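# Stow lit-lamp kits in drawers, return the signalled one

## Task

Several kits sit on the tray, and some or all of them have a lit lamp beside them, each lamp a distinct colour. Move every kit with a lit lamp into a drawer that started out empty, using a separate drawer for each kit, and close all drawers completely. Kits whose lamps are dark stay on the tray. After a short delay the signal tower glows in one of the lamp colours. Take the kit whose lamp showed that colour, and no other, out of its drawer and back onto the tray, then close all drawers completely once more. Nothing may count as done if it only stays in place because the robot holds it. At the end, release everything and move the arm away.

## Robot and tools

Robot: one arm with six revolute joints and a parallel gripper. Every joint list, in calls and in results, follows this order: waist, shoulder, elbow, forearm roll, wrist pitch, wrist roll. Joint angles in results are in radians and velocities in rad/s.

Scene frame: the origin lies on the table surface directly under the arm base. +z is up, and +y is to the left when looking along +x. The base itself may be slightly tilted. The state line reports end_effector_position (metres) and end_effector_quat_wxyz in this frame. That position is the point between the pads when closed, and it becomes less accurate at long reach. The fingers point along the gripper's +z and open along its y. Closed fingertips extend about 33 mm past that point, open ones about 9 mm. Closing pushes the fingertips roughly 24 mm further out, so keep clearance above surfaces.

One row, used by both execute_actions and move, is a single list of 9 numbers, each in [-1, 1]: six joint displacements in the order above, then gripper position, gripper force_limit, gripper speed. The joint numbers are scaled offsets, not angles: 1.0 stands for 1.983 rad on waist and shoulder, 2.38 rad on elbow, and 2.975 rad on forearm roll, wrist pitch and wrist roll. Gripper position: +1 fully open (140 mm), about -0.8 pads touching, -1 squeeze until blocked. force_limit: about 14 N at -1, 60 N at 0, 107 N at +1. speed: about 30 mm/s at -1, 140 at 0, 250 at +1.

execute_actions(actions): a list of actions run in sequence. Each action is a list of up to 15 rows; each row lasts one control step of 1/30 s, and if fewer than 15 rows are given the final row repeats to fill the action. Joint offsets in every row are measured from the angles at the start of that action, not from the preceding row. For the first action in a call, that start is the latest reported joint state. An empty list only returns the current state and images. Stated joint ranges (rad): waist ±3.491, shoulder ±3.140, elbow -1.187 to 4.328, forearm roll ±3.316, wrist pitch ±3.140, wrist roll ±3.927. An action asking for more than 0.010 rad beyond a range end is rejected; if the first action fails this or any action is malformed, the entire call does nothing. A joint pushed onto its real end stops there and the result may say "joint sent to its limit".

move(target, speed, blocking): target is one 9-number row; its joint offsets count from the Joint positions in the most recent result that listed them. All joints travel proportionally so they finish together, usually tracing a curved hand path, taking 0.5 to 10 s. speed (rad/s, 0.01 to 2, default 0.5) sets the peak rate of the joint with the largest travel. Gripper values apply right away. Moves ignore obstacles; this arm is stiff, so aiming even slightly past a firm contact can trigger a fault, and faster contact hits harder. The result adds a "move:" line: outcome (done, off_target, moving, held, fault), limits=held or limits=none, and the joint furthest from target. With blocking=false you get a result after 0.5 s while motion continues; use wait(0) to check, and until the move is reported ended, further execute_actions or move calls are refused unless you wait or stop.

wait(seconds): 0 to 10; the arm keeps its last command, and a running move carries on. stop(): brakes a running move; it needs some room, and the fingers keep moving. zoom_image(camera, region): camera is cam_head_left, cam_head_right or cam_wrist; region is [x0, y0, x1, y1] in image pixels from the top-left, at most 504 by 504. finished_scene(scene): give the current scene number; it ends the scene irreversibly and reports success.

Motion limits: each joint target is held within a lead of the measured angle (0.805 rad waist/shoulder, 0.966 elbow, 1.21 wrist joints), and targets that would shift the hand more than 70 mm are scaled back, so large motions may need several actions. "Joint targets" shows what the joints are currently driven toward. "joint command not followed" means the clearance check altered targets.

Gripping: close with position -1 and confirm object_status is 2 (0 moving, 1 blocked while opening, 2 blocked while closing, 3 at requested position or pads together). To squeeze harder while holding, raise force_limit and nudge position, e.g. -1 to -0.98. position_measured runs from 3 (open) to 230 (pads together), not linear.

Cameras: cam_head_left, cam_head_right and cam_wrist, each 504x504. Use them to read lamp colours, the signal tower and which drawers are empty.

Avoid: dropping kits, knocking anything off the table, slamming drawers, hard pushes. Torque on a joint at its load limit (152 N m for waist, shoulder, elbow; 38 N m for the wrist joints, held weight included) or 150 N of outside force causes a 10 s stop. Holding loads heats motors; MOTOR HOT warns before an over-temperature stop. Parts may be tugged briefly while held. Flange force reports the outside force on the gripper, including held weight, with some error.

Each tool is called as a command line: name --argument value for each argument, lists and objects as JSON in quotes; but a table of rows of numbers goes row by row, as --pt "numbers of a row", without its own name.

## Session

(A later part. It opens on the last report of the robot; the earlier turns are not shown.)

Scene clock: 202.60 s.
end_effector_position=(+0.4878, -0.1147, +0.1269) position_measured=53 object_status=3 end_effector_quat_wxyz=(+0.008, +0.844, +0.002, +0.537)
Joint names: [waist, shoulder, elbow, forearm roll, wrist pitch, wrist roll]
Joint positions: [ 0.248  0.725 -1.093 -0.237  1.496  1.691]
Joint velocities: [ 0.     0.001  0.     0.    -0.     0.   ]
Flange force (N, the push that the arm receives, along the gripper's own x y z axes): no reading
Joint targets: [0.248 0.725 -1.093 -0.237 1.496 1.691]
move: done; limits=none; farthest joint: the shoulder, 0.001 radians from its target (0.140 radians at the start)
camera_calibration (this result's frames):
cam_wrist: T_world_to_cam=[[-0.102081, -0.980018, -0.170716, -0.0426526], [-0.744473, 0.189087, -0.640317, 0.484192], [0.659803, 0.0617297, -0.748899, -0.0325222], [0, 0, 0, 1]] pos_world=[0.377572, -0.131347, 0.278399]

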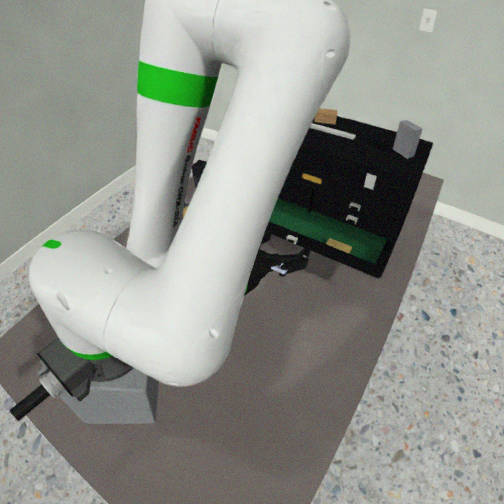

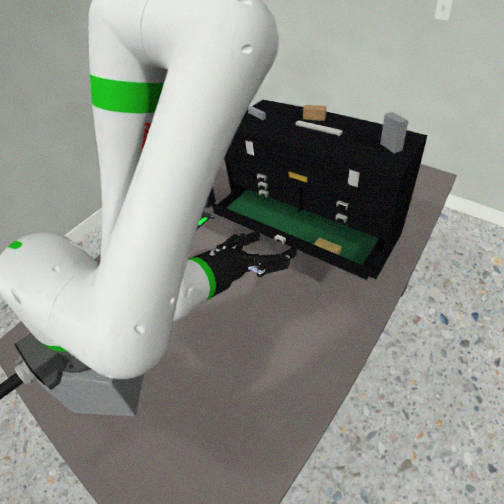

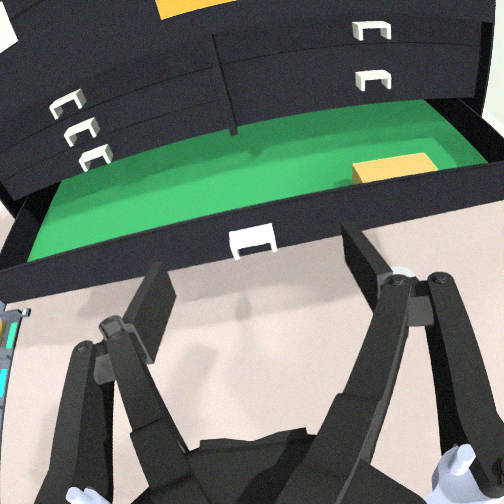

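move --target '[0,0,0,0,0,0,-1,-0.3,-0.5]'

move --target '[-0.0161,-0.0373,0.0277,0.0094,-0.0457,0.0124,-1,-0.3,-0.5]' --speed 0.1

move --target '[-0.0195,-0.0305,0.0664,0.0092,-0.072,0.015,-1,-0.3,-0.5]' --speed 0.1

Scene clock: 207.37 s.
end_effector_position=(+0.4877, -0.1148, +0.1269) position_measured=192 object_status=2 end_effector_quat_wxyz=(+0.009, +0.844, +0.002, +0.537)
Joint names: [waist, shoulder, elbow, forearm roll, wrist pitch, wrist roll]
Joint positions: [ 0.248  0.725 -1.093 -0.237  1.496  1.691]
Joint velocities: [-0.001  0.     0.     0.002 -0.    -0.001]
Flange force (N, the push that the arm receives, along the gripper's own x y z axes): no reading
Joint targets: [0.248 0.725 -1.093 -0.237 1.496 1.691]
move: done; limits=none; farthest joint: the waist, 0.000 radians from its target (0.000 radians at the start)
camera_calibration (this result's frames):
cam_wrist: T_world_to_cam=[[-0.102348, -0.980007, -0.170621, -0.0426443], [-0.744485, 0.189222, -0.640263, 0.484169], [0.659747, 0.0614951, -0.748967, -0.0324913], [0, 0, 0, 1]] pos_world=[0.377528, -0.131409, 0.278384]

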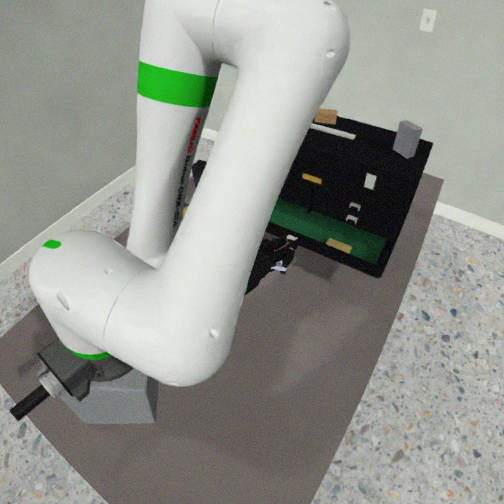

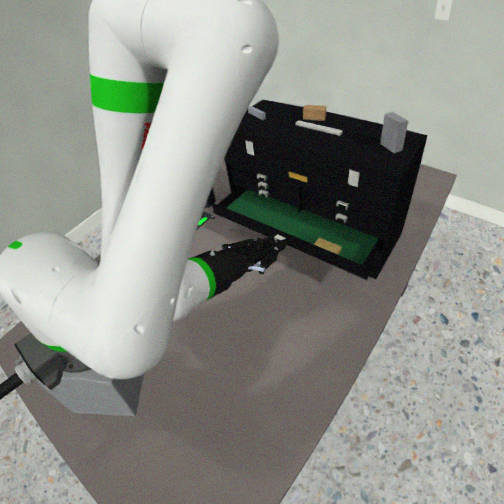

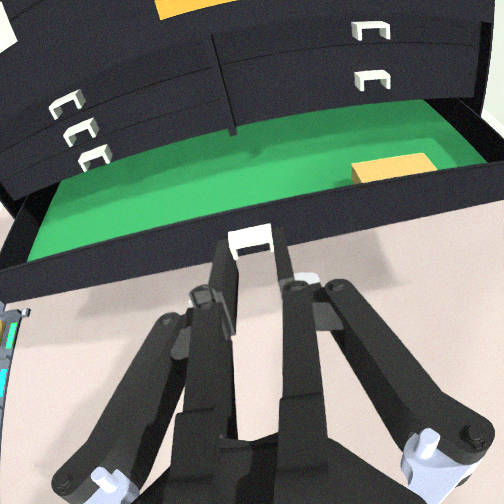

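Scene clock: 209.03 s.
end_effector_position=(+0.5228, -0.1147, +0.1266) position_measured=192 object_status=2 end_effector_quat_wxyz=(+0.008, +0.844, +0.003, +0.537)
Joint names: [waist, shoulder, elbow, forearm roll, wrist pitch, wrist roll]
Joint positions: [ 0.217  0.651 -1.027 -0.209  1.36   1.728]
Joint velocities: [-0.001  0.001  0.    -0.    -0.     0.   ]
Flange force (N, the push that the arm receives, along the gripper's own x y z axes): [17.6 10.0 -13.6]
Joint targets: [0.217 0.651 -1.027 -0.209 1.360 1.728]
move: done; limits=none; farthest joint: the waist, 0.000 radians from its target (0.032 radians at the start)
camera_calibration (this result's frames):
cam_wrist: T_world_to_cam=[[-0.100698, -0.980118, -0.170964, -0.0398435], [-0.74523, 0.188152, -0.639712, 0.510312], [0.65916, 0.0629897, -0.74936, -0.0552891], [0, 0, 0, 1]] pos_world=[0.412732, -0.131585, 0.278209]

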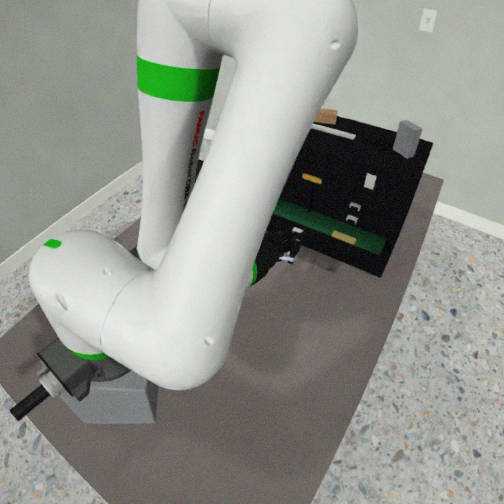

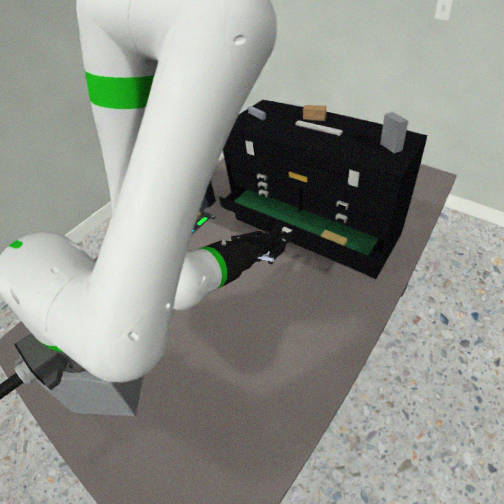

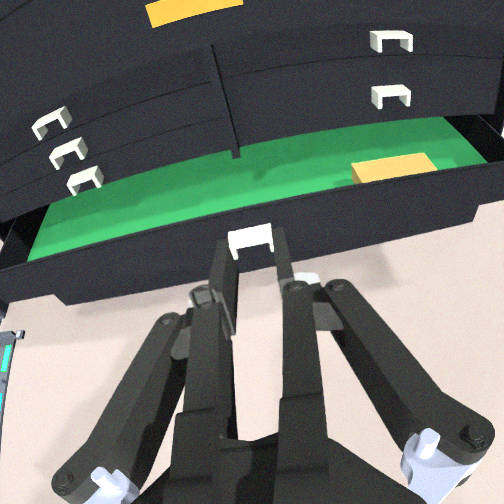

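Scene clock: 211.47 s.
end_effector_position=(+0.5960, -0.1146, +0.1273) position_measured=192 object_status=2 end_effector_quat_wxyz=(+0.007, +0.844, +0.004, +0.537)
Joint names: [waist, shoulder, elbow, forearm roll, wrist pitch, wrist roll]
Joint positions: [ 0.178  0.59  -0.869 -0.182  1.145  1.772]
Joint velocities: [ 0.    -0.001  0.001  0.    -0.     0.001]
Flange force (N, the push that the arm receives, along the gripper's own x y z axes): [-11.2 3.2 -7.1]
Joint targets: [0.178 0.590 -0.869 -0.182 1.145 1.772]
move: done; limits=none; farthest joint: the waist, 0.000 radians from its target (0.038 radians at the start)
camera_calibration (this result's frames):
cam_wrist: T_world_to_cam=[[-0.0981932, -0.980349, -0.171097, -0.0337292], [-0.745502, 0.186354, -0.639921, 0.565318], [0.65923, 0.0647171, -0.749151, -0.102925], [0, 0, 0, 1]] pos_world=[0.485986, -0.131754, 0.278881]

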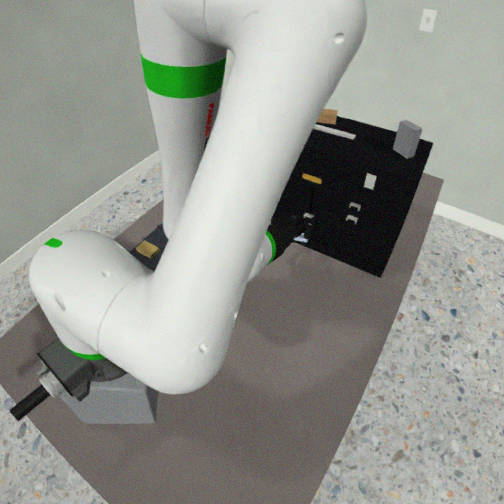

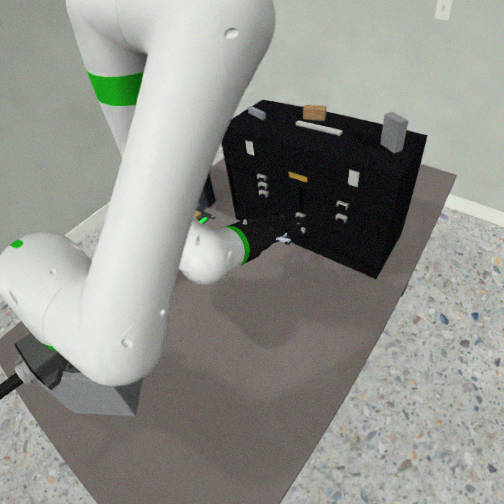

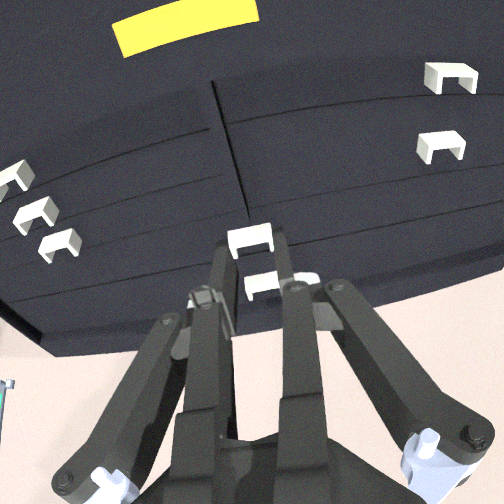

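Push ~2mm more.

move --target '[-0.0005,-0.0005,0.0019,0.0002,-0.0019,0.0004,-1,-0.3,-0.5]' --speed 0.01

Scene clock: 214.33 s.
end_effector_position=(+0.5980, -0.1147, +0.1274) position_measured=192 object_status=2 end_effector_quat_wxyz=(+0.007, +0.844, +0.004, +0.537)
Joint names: [waist, shoulder, elbow, forearm roll, wrist pitch, wrist roll]
Joint positions: [ 0.177  0.589 -0.864 -0.181  1.14   1.773]
Joint velocities: [-0.002  0.001  0.001 -0.    -0.     0.001]
Flange force (N, the push that the arm receives, along the gripper's own x y z axes): [-13.0 -1.6 -27.0]
Joint targets: [0.177 0.589 -0.864 -0.181 1.140 1.773]
move: done; limits=none; farthest joint: the waist, 0.000 radians from its target (0.001 radians at the start)
camera_calibration (this result's frames):
cam_wrist: T_world_to_cam=[[-0.0980954, -0.980394, -0.170895, -0.0336923], [-0.745676, 0.186133, -0.639783, 0.566904], [0.659049, 0.0646727, -0.749314, -0.104057], [0, 0, 0, 1]] pos_world=[0.488, -0.131822, 0.278967]

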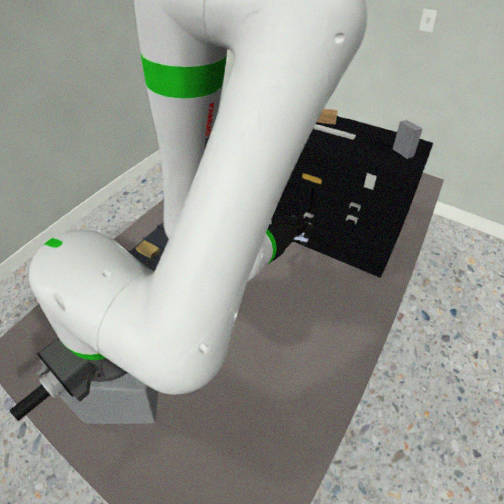

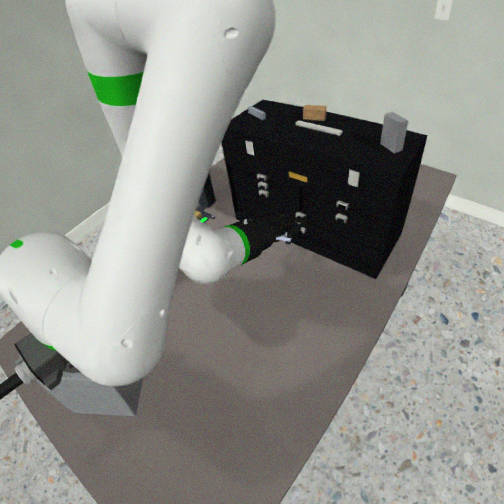

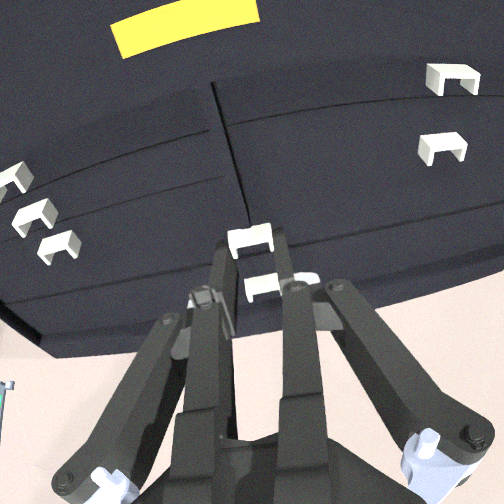

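move --target '[0,0,0,0,0,0,0.1,-0.3,0]'

move --target '[-0.0141,0.1021,0.0176,0.0114,0.0528,-0.0096,0.1,-0.3,0]' --speed 0.15

Scene clock: 218.83 s.
end_effector_position=(+0.5980, -0.1147, +0.1274) position_measured=117 object_status=3 end_effector_quat_wxyz=(+0.007, +0.844, +0.004, +0.537)
Joint names: [waist, shoulder, elbow, forearm roll, wrist pitch, wrist roll]
Joint positions: [ 0.177  0.589 -0.864 -0.181  1.14   1.773]
Joint velocities: [-0.    -0.     0.     0.    -0.    -0.001]
Flange force (N, the push that the arm receives, along the gripper's own x y z axes): [1.3 -3.5 -4.0]
Joint targets: [0.177 0.589 -0.864 -0.181 1.140 1.773]
move: done; limits=none; farthest joint: the waist, 0.000 radians from its target (0.000 radians at the start)
camera_calibration (this result's frames):
cam_wrist: T_world_to_cam=[[-0.0981011, -0.980393, -0.170896, -0.0336914], [-0.74566, 0.186139, -0.639799, 0.566911], [0.659065, 0.0646655, -0.749301, -0.104067], [0, 0, 0, 1]] pos_world=[0.488005, -0.131826, 0.278974]

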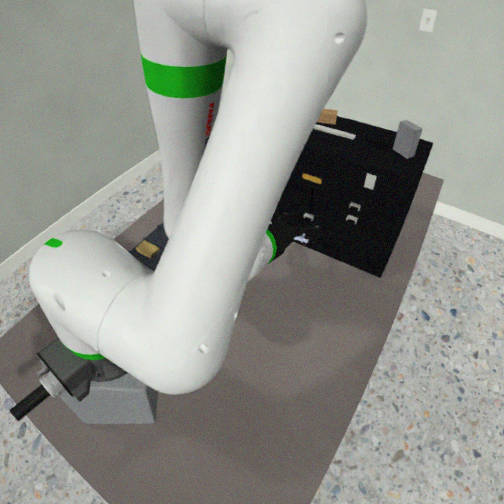

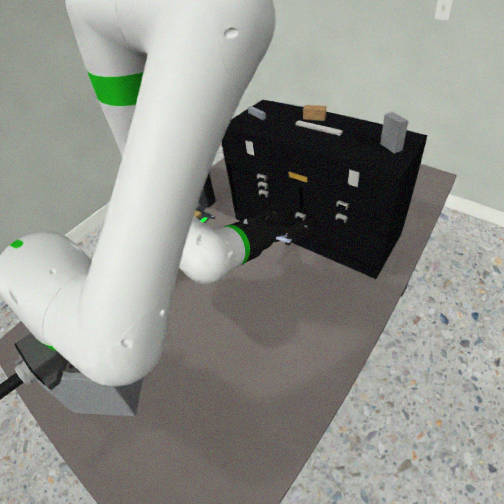

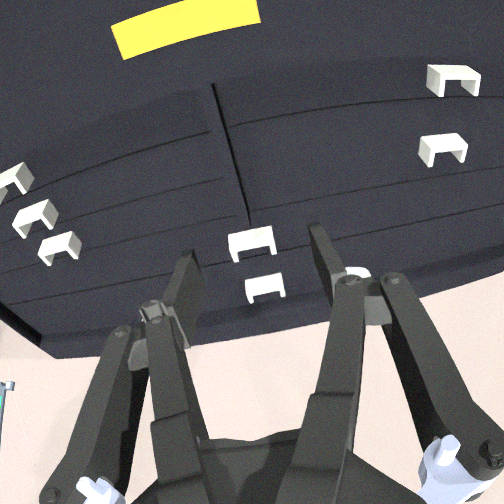

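Scene clock: 220.53 s.
end_effector_position=(+0.5880, -0.1161, +0.0752) position_measured=117 object_status=3 end_effector_quat_wxyz=(+0.008, +0.844, +0.003, +0.536)
Joint names: [waist, shoulder, elbow, forearm roll, wrist pitch, wrist roll]
Joint positions: [ 0.149  0.792 -0.822 -0.147  1.297  1.745]
Joint velocities: [-0.  0.  0. -0.  0.  0.]
Flange force (N, the push that the arm receives, along the gripper's own x y z axes): [0.4 -2.0 -2.7]
Joint targets: [0.149 0.792 -0.822 -0.147 1.297 1.745]
move: done; limits=none; farthest joint: the waist, 0.000 radians from its target (0.028 radians at the start)
camera_calibration (this result's frames):
cam_wrist: T_world_to_cam=[[-0.102058, -0.980128, -0.170097, -0.0427037], [-0.746133, 0.18851, -0.638553, 0.52677], [0.657929, 0.0617455, -0.750544, -0.136084], [0, 0, 0, 1]] pos_world=[0.478216, -0.132754, 0.22697]

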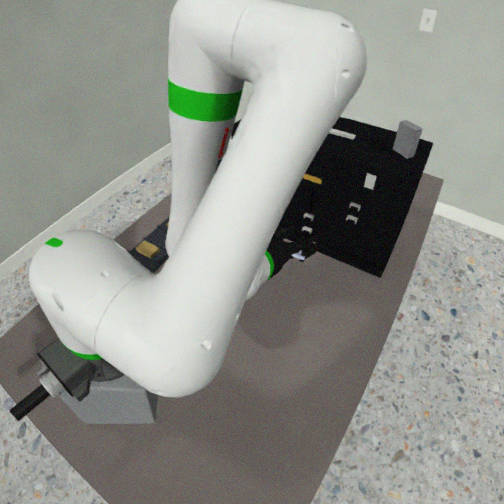

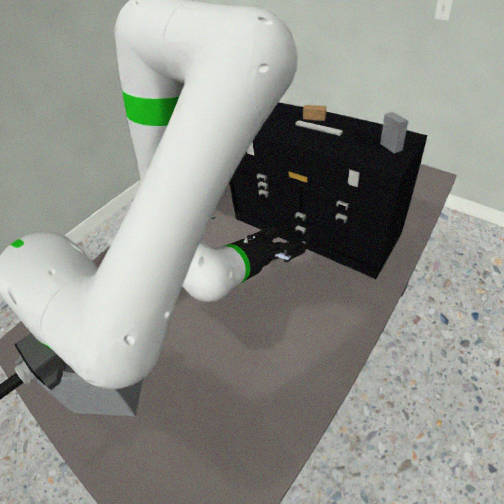

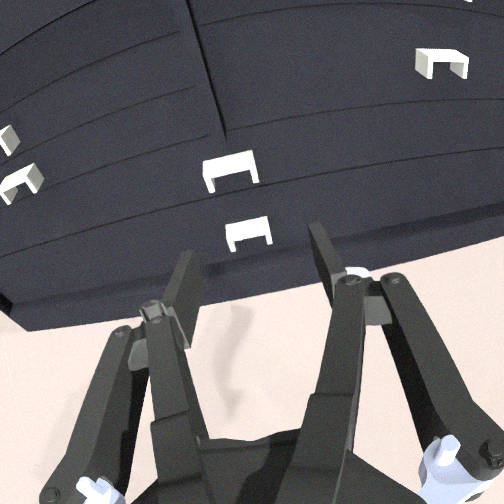

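move --target '[0,-0.0025,0.0055,0.0007,-0.006,0.001,0.1,-0.3,0]' --speed 0.05

move --target '[0,0,0,0,0,0,-1,-0.3,-0.5]'

move --target '[0.0106,0.0333,-0.0492,-0.0057,0.0608,-0.0111,-1,-0.3,-0.5]' --speed 0.1

move --target '[0.0131,0.0504,-0.0319,-0.0084,0.0575,-0.0128,-1,-0.3,-0.5]' --speed 0.1

Scene clock: 227.10 s.
end_effector_position=(+0.5947, -0.1148, +0.0754) position_measured=117 object_status=3 end_effector_quat_wxyz=(+0.008, +0.844, +0.004, +0.536)
Joint names: [waist, shoulder, elbow, forearm roll, wrist pitch, wrist roll]
Joint positions: [ 0.149  0.787 -0.809 -0.145  1.279  1.748]
Joint velocities: [-0.    -0.001  0.     0.001 -0.001 -0.   ]
Flange force (N, the push that the arm receives, along the gripper's own x y z axes): [2.2 -2.3 -3.4]
Joint targets: [0.149 0.787 -0.809 -0.145 1.279 1.748]
move: done; limits=none; farthest joint: the waist, 0.000 radians from its target (0.000 radians at the start)
camera_calibration (this result's frames):
cam_wrist: T_world_to_cam=[[-0.0991717, -0.980382, -0.170342, -0.0423879], [-0.7464, 0.1865, -0.63883, 0.531617], [0.658067, 0.0637892, -0.750253, -0.140237], [0, 0, 0, 1]] pos_world=[0.484881, -0.131757, 0.22718]

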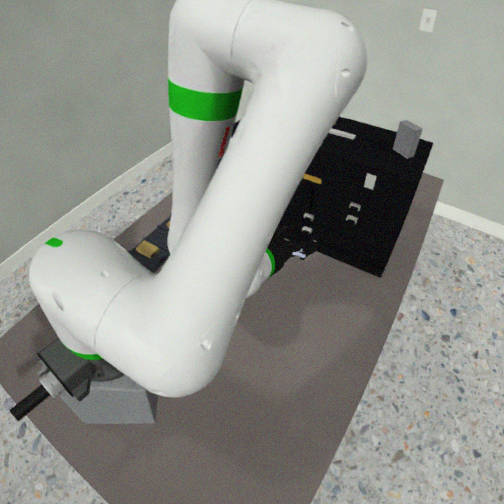

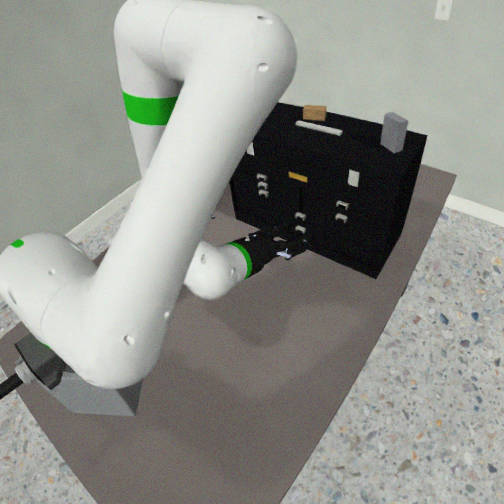

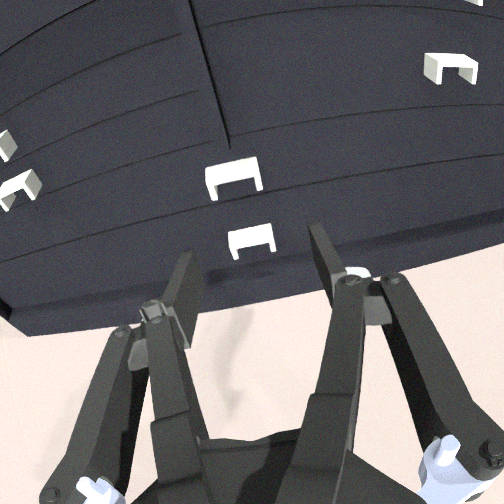

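Scene clock: 227.87 s.
end_effector_position=(+0.5947, -0.1148, +0.0754) position_measured=192 object_status=2 end_effector_quat_wxyz=(+0.008, +0.844, +0.004, +0.536)
Joint names: [waist, shoulder, elbow, forearm roll, wrist pitch, wrist roll]
Joint positions: [ 0.149  0.787 -0.809 -0.145  1.279  1.748]
Joint velocities: [ 0.     0.001 -0.    -0.    -0.    -0.002]
Flange force (N, the push that the arm receives, along the gripper's own x y z axes): [2.0 1.0 -8.7]
Joint targets: [0.149 0.787 -0.809 -0.145 1.279 1.748]
move: done; limits=none; farthest joint: the waist, 0.000 radians from its target (0.000 radians at the start)
camera_calibration (this result's frames):
cam_wrist: T_world_to_cam=[[-0.099202, -0.980379, -0.17034, -0.0423881], [-0.746387, 0.186523, -0.638839, 0.531624], [0.658077, 0.0637656, -0.750246, -0.140243], [0, 0, 0, 1]] pos_world=[0.484883, -0.131774, 0.227185]

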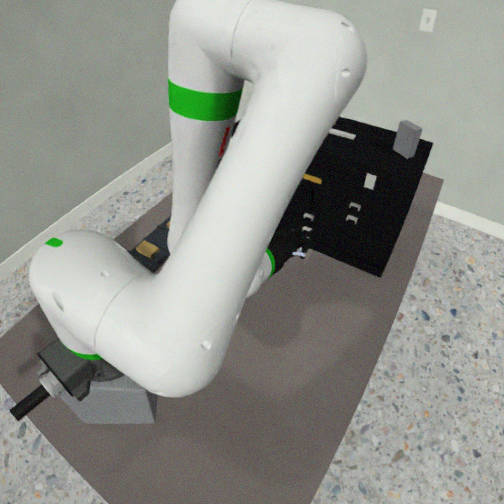

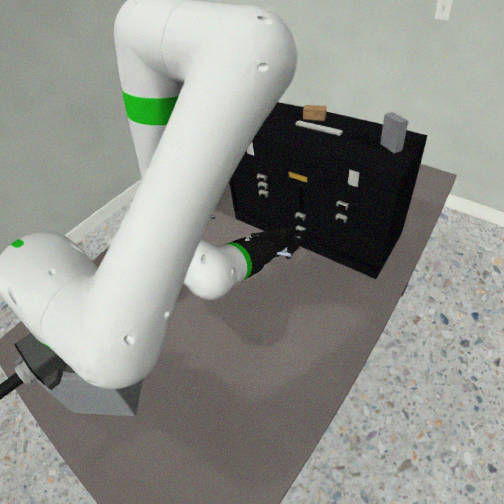

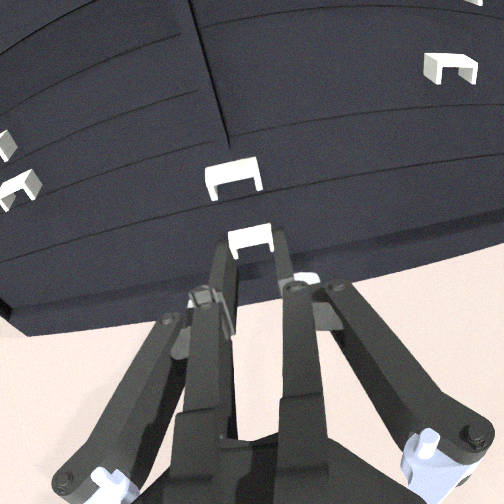

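Scene clock: 230.00 s.
end_effector_position=(+0.5354, -0.1150, +0.0756) position_measured=192 object_status=2 end_effector_quat_wxyz=(+0.008, +0.844, +0.002, +0.536)
Joint names: [waist, shoulder, elbow, forearm roll, wrist pitch, wrist roll]
Joint positions: [ 0.17   0.853 -0.926 -0.162  1.46   1.715]
Joint velocities: [ 0.002 -0.    -0.     0.     0.001  0.   ]
Flange force (N, the push that the arm receives, along the gripper's own x y z axes): [-8.3 4.0 7.1]
Joint targets: [0.170 0.853 -0.926 -0.162 1.460 1.715]
move: done; limits=none; farthest joint: the waist, 0.000 radians from its target (0.021 radians at the start)
camera_calibration (this result's frames):
cam_wrist: T_world_to_cam=[[-0.102162, -0.979858, -0.171585, -0.0467037], [-0.745913, 0.189578, -0.638494, 0.487544], [0.658162, 0.0627575, -0.750256, -0.101276], [0, 0, 0, 1]] pos_world=[0.42555, -0.131835, 0.227297]

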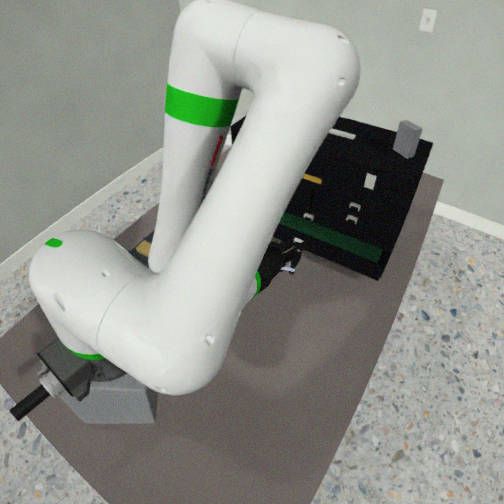

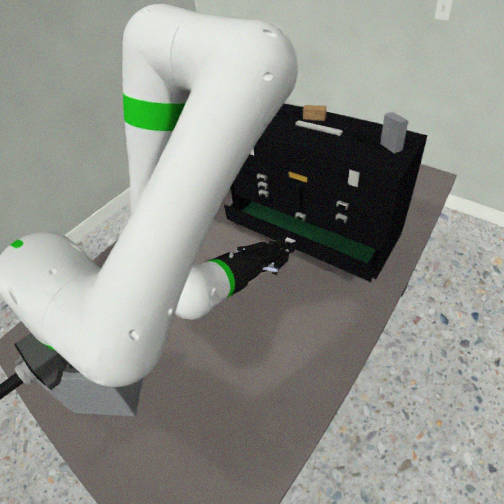

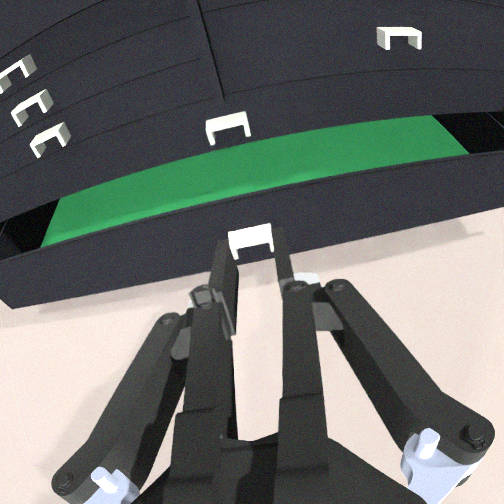

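Scene clock: 232.03 s.
end_effector_position=(+0.4892, -0.1148, +0.0752) position_measured=192 object_status=2 end_effector_quat_wxyz=(+0.008, +0.845, +0.002, +0.535)
Joint names: [waist, shoulder, elbow, forearm roll, wrist pitch, wrist roll]
Joint positions: [ 0.196  0.953 -1.002 -0.187  1.631  1.677]
Joint velocities: [ 0.001  0.001 -0.     0.     0.001  0.001]
Flange force (N, the push that the arm receives, along the gripper's own x y z axes): [-6.7 12.7 6.3]
Joint targets: [0.196 0.953 -1.002 -0.187 1.631 1.677]
move: done; limits=none; farthest joint: the waist, 0.000 radians from its target (0.026 radians at the start)
camera_calibration (this result's frames):
cam_wrist: T_world_to_cam=[[-0.103193, -0.979814, -0.171217, -0.0508289], [-0.746392, 0.190059, -0.63779, 0.453101], [0.657457, 0.0619793, -0.750938, -0.0708265], [0, 0, 0, 1]] pos_world=[0.379511, -0.131529, 0.227094]

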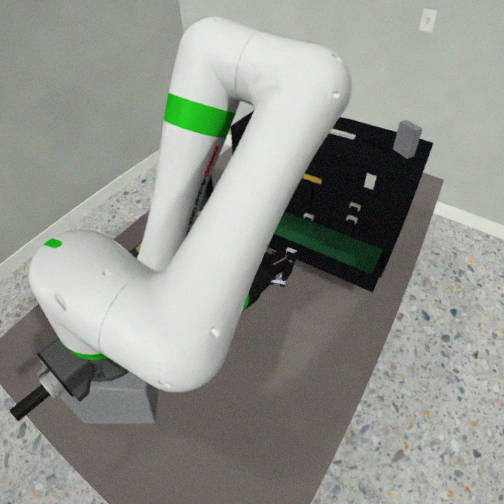

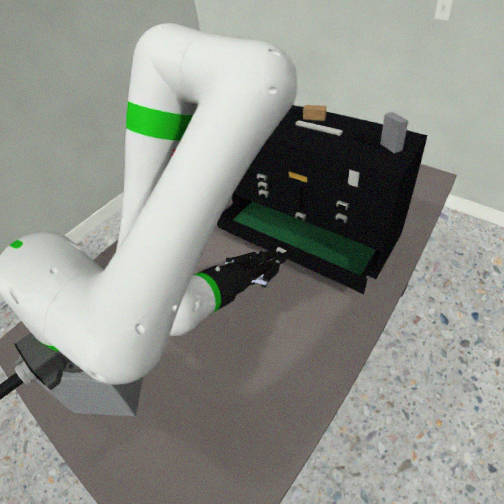

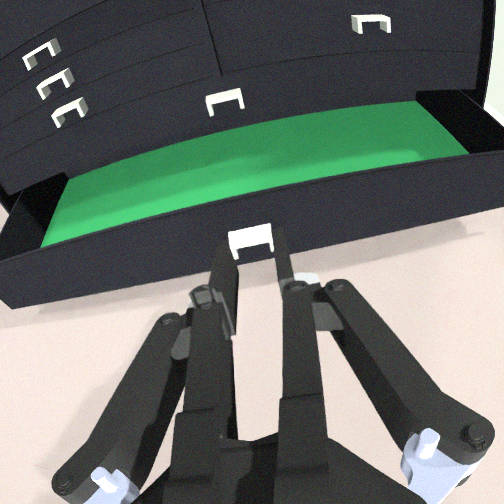

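move --target '[0,0,0,0,0,0,0.4,-0.3,0]'

move --target '[0.0267,-0.115,-0.0382,-0.0168,-0.0454,0.0047,0.4,-0.3,0]' --speed 0.2

move --target '[0.1447,-0.1684,0.0315,-0.1237,-0.1082,0.0797,0.1,-0.3,0]' --speed 0.3

move --target '[0.0872,-0.0252,0.0429,-0.0689,-0.0497,0.0205,0.1,-0.3,0]' --speed 0.3

move --target '[-0.0565,0.0106,0.0521,0.0259,-0.0336,0.0171,0.1,-0.3,0]' --speed 0.15

move --target '[0,0.058,0.005,0.019,0.033,-0.037,0.1,-0.3,0]' --speed 0.08

Scene clock: 241.13 s.
end_effector_position=(+0.4892, -0.1148, +0.0752) position_measured=78 object_status=0 end_effector_quat_wxyz=(+0.008, +0.845, +0.002, +0.535)
Joint names: [waist, shoulder, elbow, forearm roll, wrist pitch, wrist roll]
Joint positions: [ 0.196  0.953 -1.002 -0.187  1.631  1.677]
Joint velocities: [-0.002 -0.002 -0.    -0.     0.     0.001]
Flange force (N, the push that the arm receives, along the gripper's own x y z axes): [3.4 -6.7 -2.4]
Joint targets: [0.196 0.953 -1.002 -0.187 1.631 1.677]
move: done; limits=none; farthest joint: the waist, 0.000 radians from its target (0.000 radians at the start)
camera_calibration (this result's frames):
cam_wrist: T_world_to_cam=[[-0.103134, -0.97982, -0.171219, -0.0508307], [-0.746425, 0.190014, -0.637766, 0.453094], [0.65743, 0.062027, -0.750959, -0.0707993], [0, 0, 0, 1]] pos_world=[0.379504, -0.131508, 0.227098]

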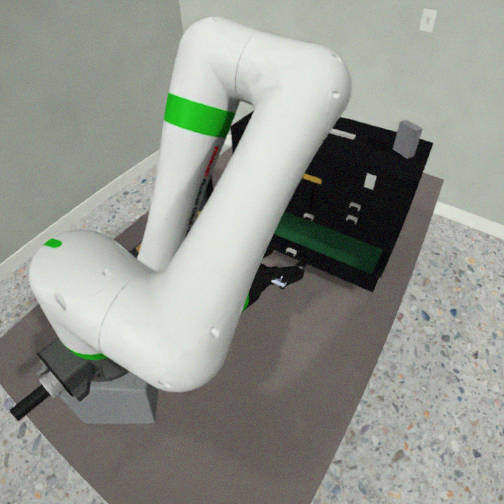

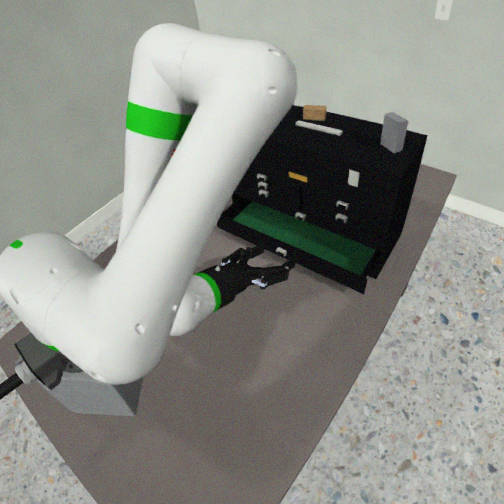

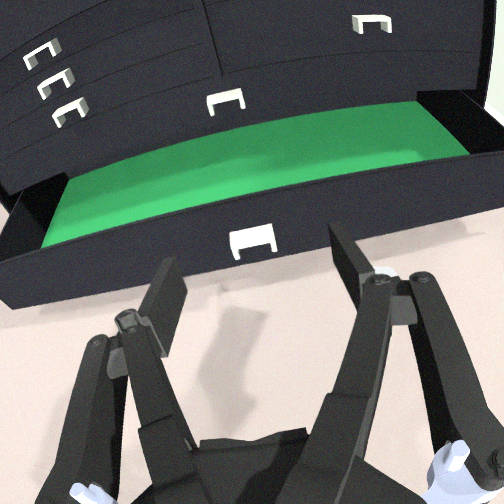

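Scene clock: 242.63 s.
end_effector_position=(+0.4874, -0.1146, +0.1267) position_measured=78 object_status=3 end_effector_quat_wxyz=(+0.008, +0.844, +0.003, +0.536)
Joint names: [waist, shoulder, elbow, forearm roll, wrist pitch, wrist roll]
Joint positions: [ 0.249  0.725 -1.093 -0.237  1.496  1.691]
Joint velocities: [ 0.001  0.001 -0.    -0.    -0.     0.002]
Flange force (N, the push that the arm receives, along the gripper's own x y z axes): no reading
Joint targets: [0.249 0.725 -1.093 -0.237 1.496 1.691]
move: done; limits=none; farthest joint: the waist, 0.000 radians from its target (0.053 radians at the start)
camera_calibration (this result's frames):
cam_wrist: T_world_to_cam=[[-0.101894, -0.98008, -0.170471, -0.0427767], [-0.745005, 0.188739, -0.639801, 0.483953], [0.659231, 0.0618094, -0.749396, -0.032009], [0, 0, 0, 1]] pos_world=[0.37729, -0.131287, 0.278354]

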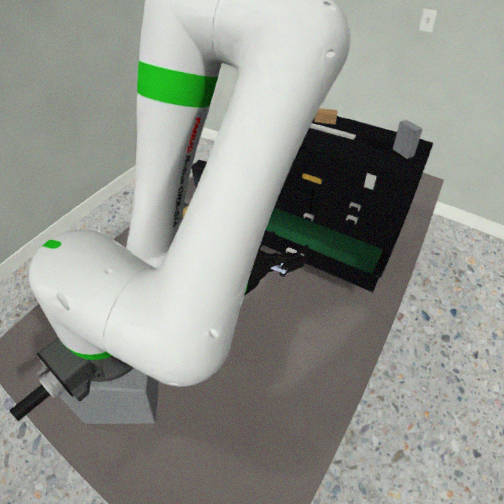

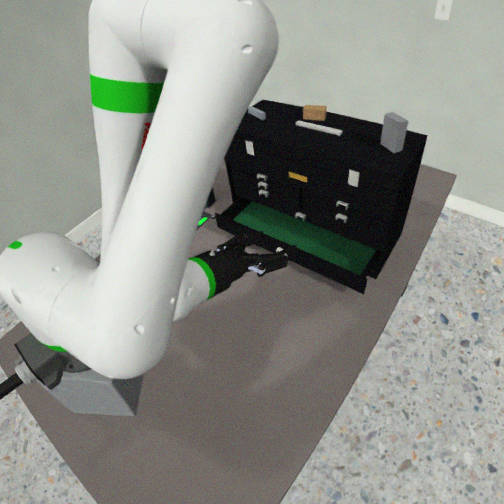

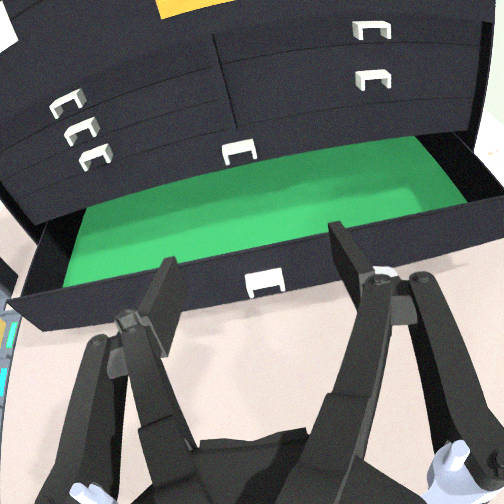

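Scene clock: 244.27 s.
end_effector_position=(+0.5262, -0.0656, +0.1944) position_measured=117 object_status=3 end_effector_quat_wxyz=(+0.047, +0.831, +0.020, +0.554)
Joint names: [waist, shoulder, elbow, forearm roll, wrist pitch, wrist roll]
Joint positions: [ 0.536  0.391 -1.018 -0.605  1.174  1.928]
Joint velocities: [-0.     0.     0.    -0.001 -0.     0.   ]
Flange force (N, the push that the arm receives, along the gripper's own x y z axes): no reading
Joint targets: [0.536 0.391 -1.018 -0.605 1.174 1.928]
move: done; limits=none; farthest joint: the waist, 0.000 radians from its target (0.287 radians at the start)
camera_calibration (this result's frames):
cam_wrist: T_world_to_cam=[[-0.108289, -0.989877, -0.0917489, 0.00822078], [-0.714378, 0.141666, -0.68527, 0.536581], [0.691331, -0.00866404, -0.722487, -0.0366993], [0, 0, 0, 1]] pos_world=[0.409583, -0.0681959, 0.341943]

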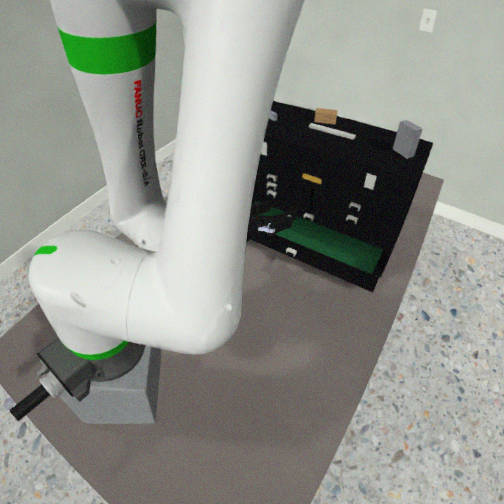

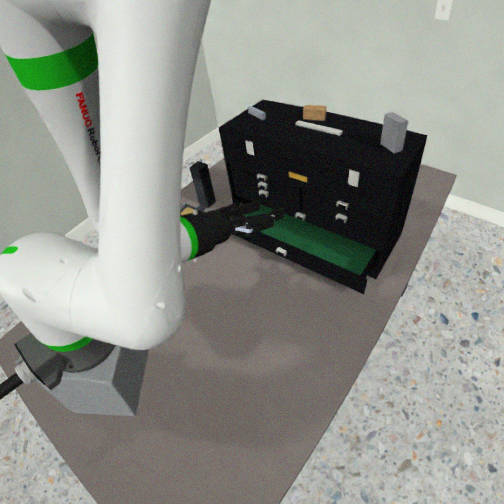

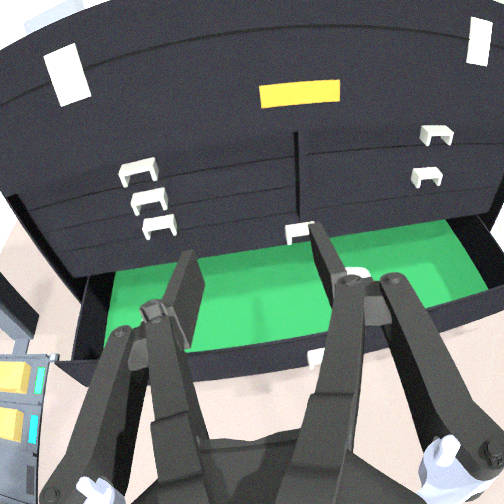

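Scene clock: 245.37 s.
end_effector_position=(+0.5352, +0.0112, +0.1924) position_measured=117 object_status=3 end_effector_quat_wxyz=(+0.009, +0.844, +0.002, +0.536)
Joint names: [waist, shoulder, elbow, forearm roll, wrist pitch, wrist roll]
Joint positions: [ 0.709  0.341 -0.916 -0.81   1.026  1.989]
Joint velocities: [ 0.001 -0.001  0.    -0.    -0.    -0.   ]
Flange force (N, the push that the arm receives, along the gripper's own x y z axes): [-1.8 -0.6 -6.3]
Joint targets: [0.709 0.341 -0.916 -0.810 1.026 1.989]
move: done; limits=none; farthest joint: the waist, 0.000 radians from its target (0.173 radians at the start)
camera_calibration (this result's frames):
cam_wrist: T_world_to_cam=[[-0.102947, -0.980054, -0.16999, 0.0971138], [-0.745601, 0.189151, -0.638985, 0.537978], [0.658393, 0.0609633, -0.750201, -0.0214742], [0, 0, 0, 1]] pos_world=[0.425253, -0.00527312, 0.344158]

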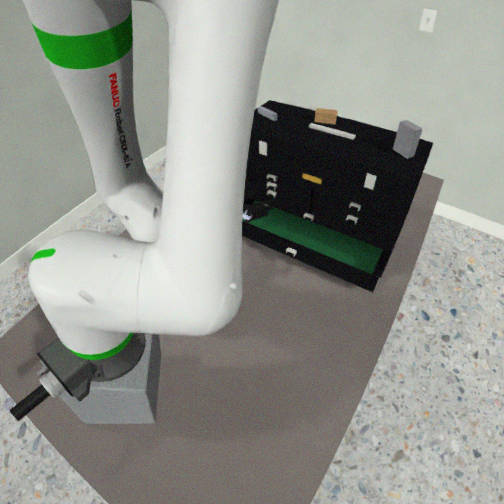

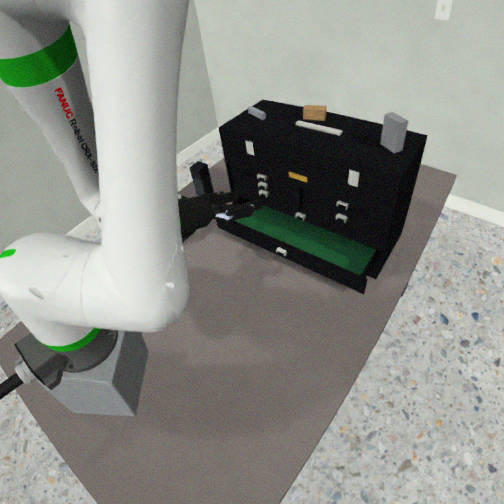

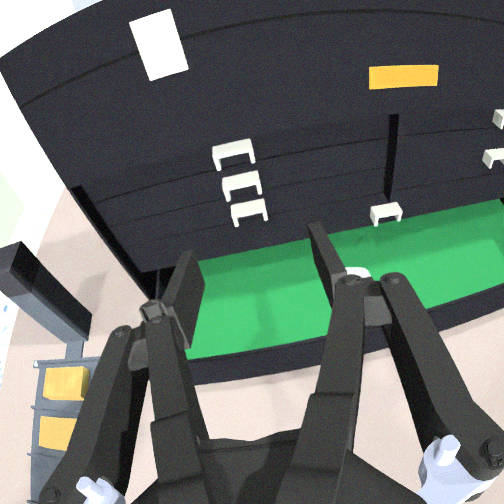

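Scene clock: 246.53 s.
end_effector_position=(+0.5935, +0.0121, +0.1932) position_measured=117 object_status=3 end_effector_quat_wxyz=(+0.009, +0.844, +0.002, +0.537)
Joint names: [waist, shoulder, elbow, forearm roll, wrist pitch, wrist roll]
Joint positions: [ 0.597  0.362 -0.792 -0.733  0.926  2.04 ]
Joint velocities: [-0. -0.  0. -0. -0. -0.]
Flange force (N, the push that the arm receives, along the gripper's own x y z axes): [-2.2 0.7 -4.7]
Joint targets: [0.597 0.362 -0.792 -0.733 0.926 2.040]
move: done; limits=none; farthest joint: the waist, 0.000 radians from its target (0.112 radians at the start)
camera_calibration (this result's frames):
cam_wrist: T_world_to_cam=[[-0.102426, -0.980013, -0.170536, 0.10394], [-0.744385, 0.189234, -0.640376, 0.581305], [0.659848, 0.0613529, -0.74889, -0.0604759], [0, 0, 0, 1]] pos_world=[0.483266, -0.00443012, 0.34469]

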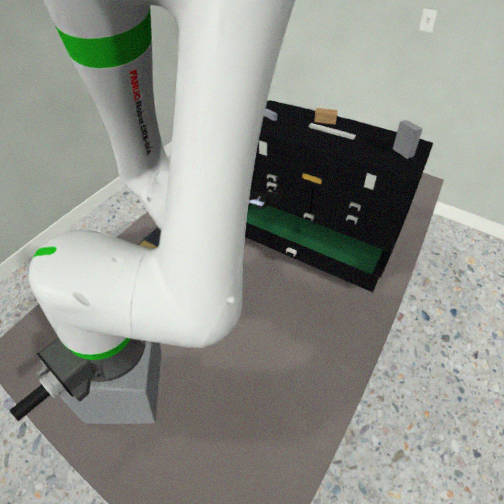

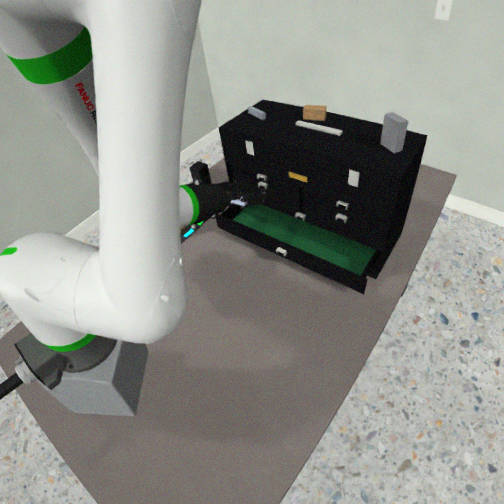

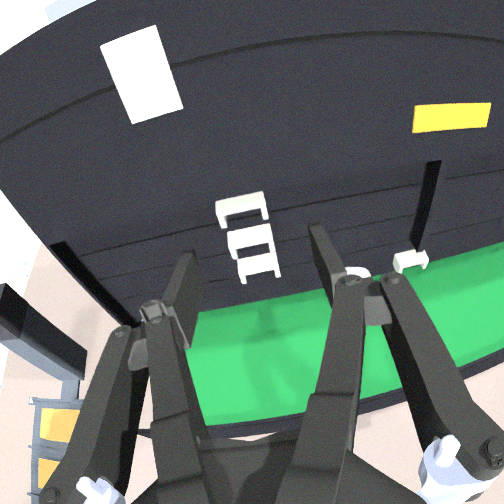

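Scene clock: 248.27 s.
end_effector_position=(+0.5994, +0.0141, +0.1747) position_measured=117 object_status=3 end_effector_quat_wxyz=(+0.002, +0.838, -0.007, +0.546)
Joint names: [waist, shoulder, elbow, forearm roll, wrist pitch, wrist roll]
Joint positions: [ 0.597  0.477 -0.78  -0.676  1.024  1.93 ]
Joint velocities: [-0.001  0.001 -0.     0.     0.    -0.001]
Flange force (N, the push that the arm receives, along the gripper's own x y z axes): [1.0 0.5 -7.5]
Joint targets: [0.597 0.477 -0.780 -0.676 1.024 1.930]
move: done; limits=none; farthest joint: the waist, 0.000 radians from its target (0.000 radians at the start)
camera_calibration (this result's frames):
cam_wrist: T_world_to_cam=[[-0.107114, -0.97525, -0.193429, 0.110026], [-0.728481, 0.209383, -0.652283, 0.565802], [0.67664, 0.0710412, -0.732879, -0.0912871], [0, 0, 0, 1]] pos_world=[0.48573, -0.00468119, 0.323443]

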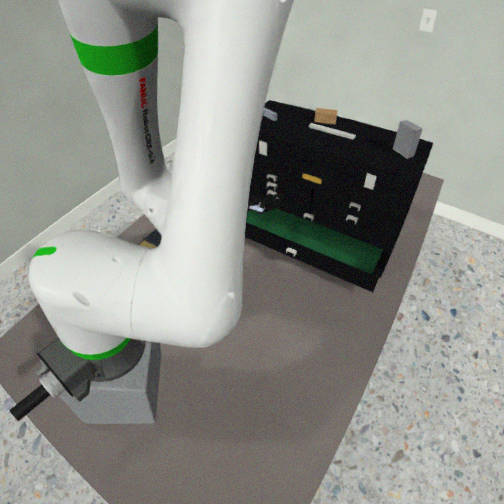

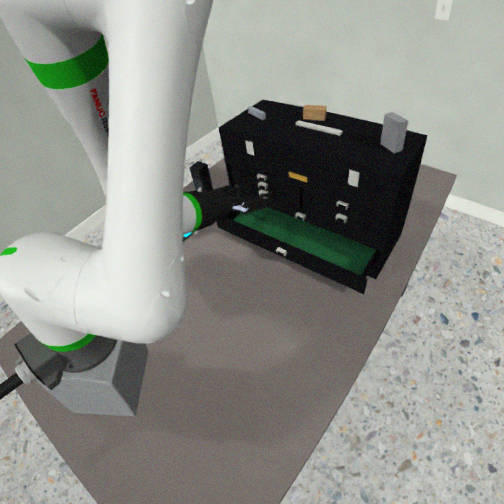

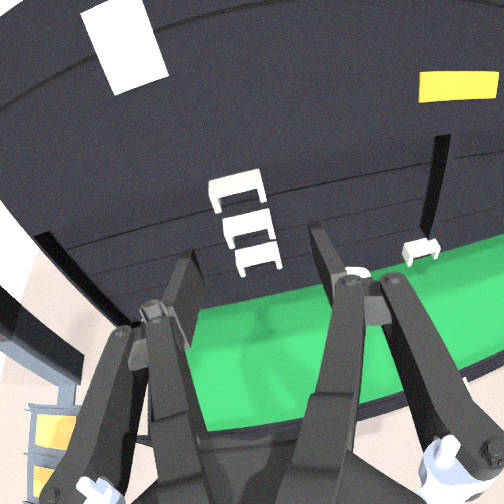

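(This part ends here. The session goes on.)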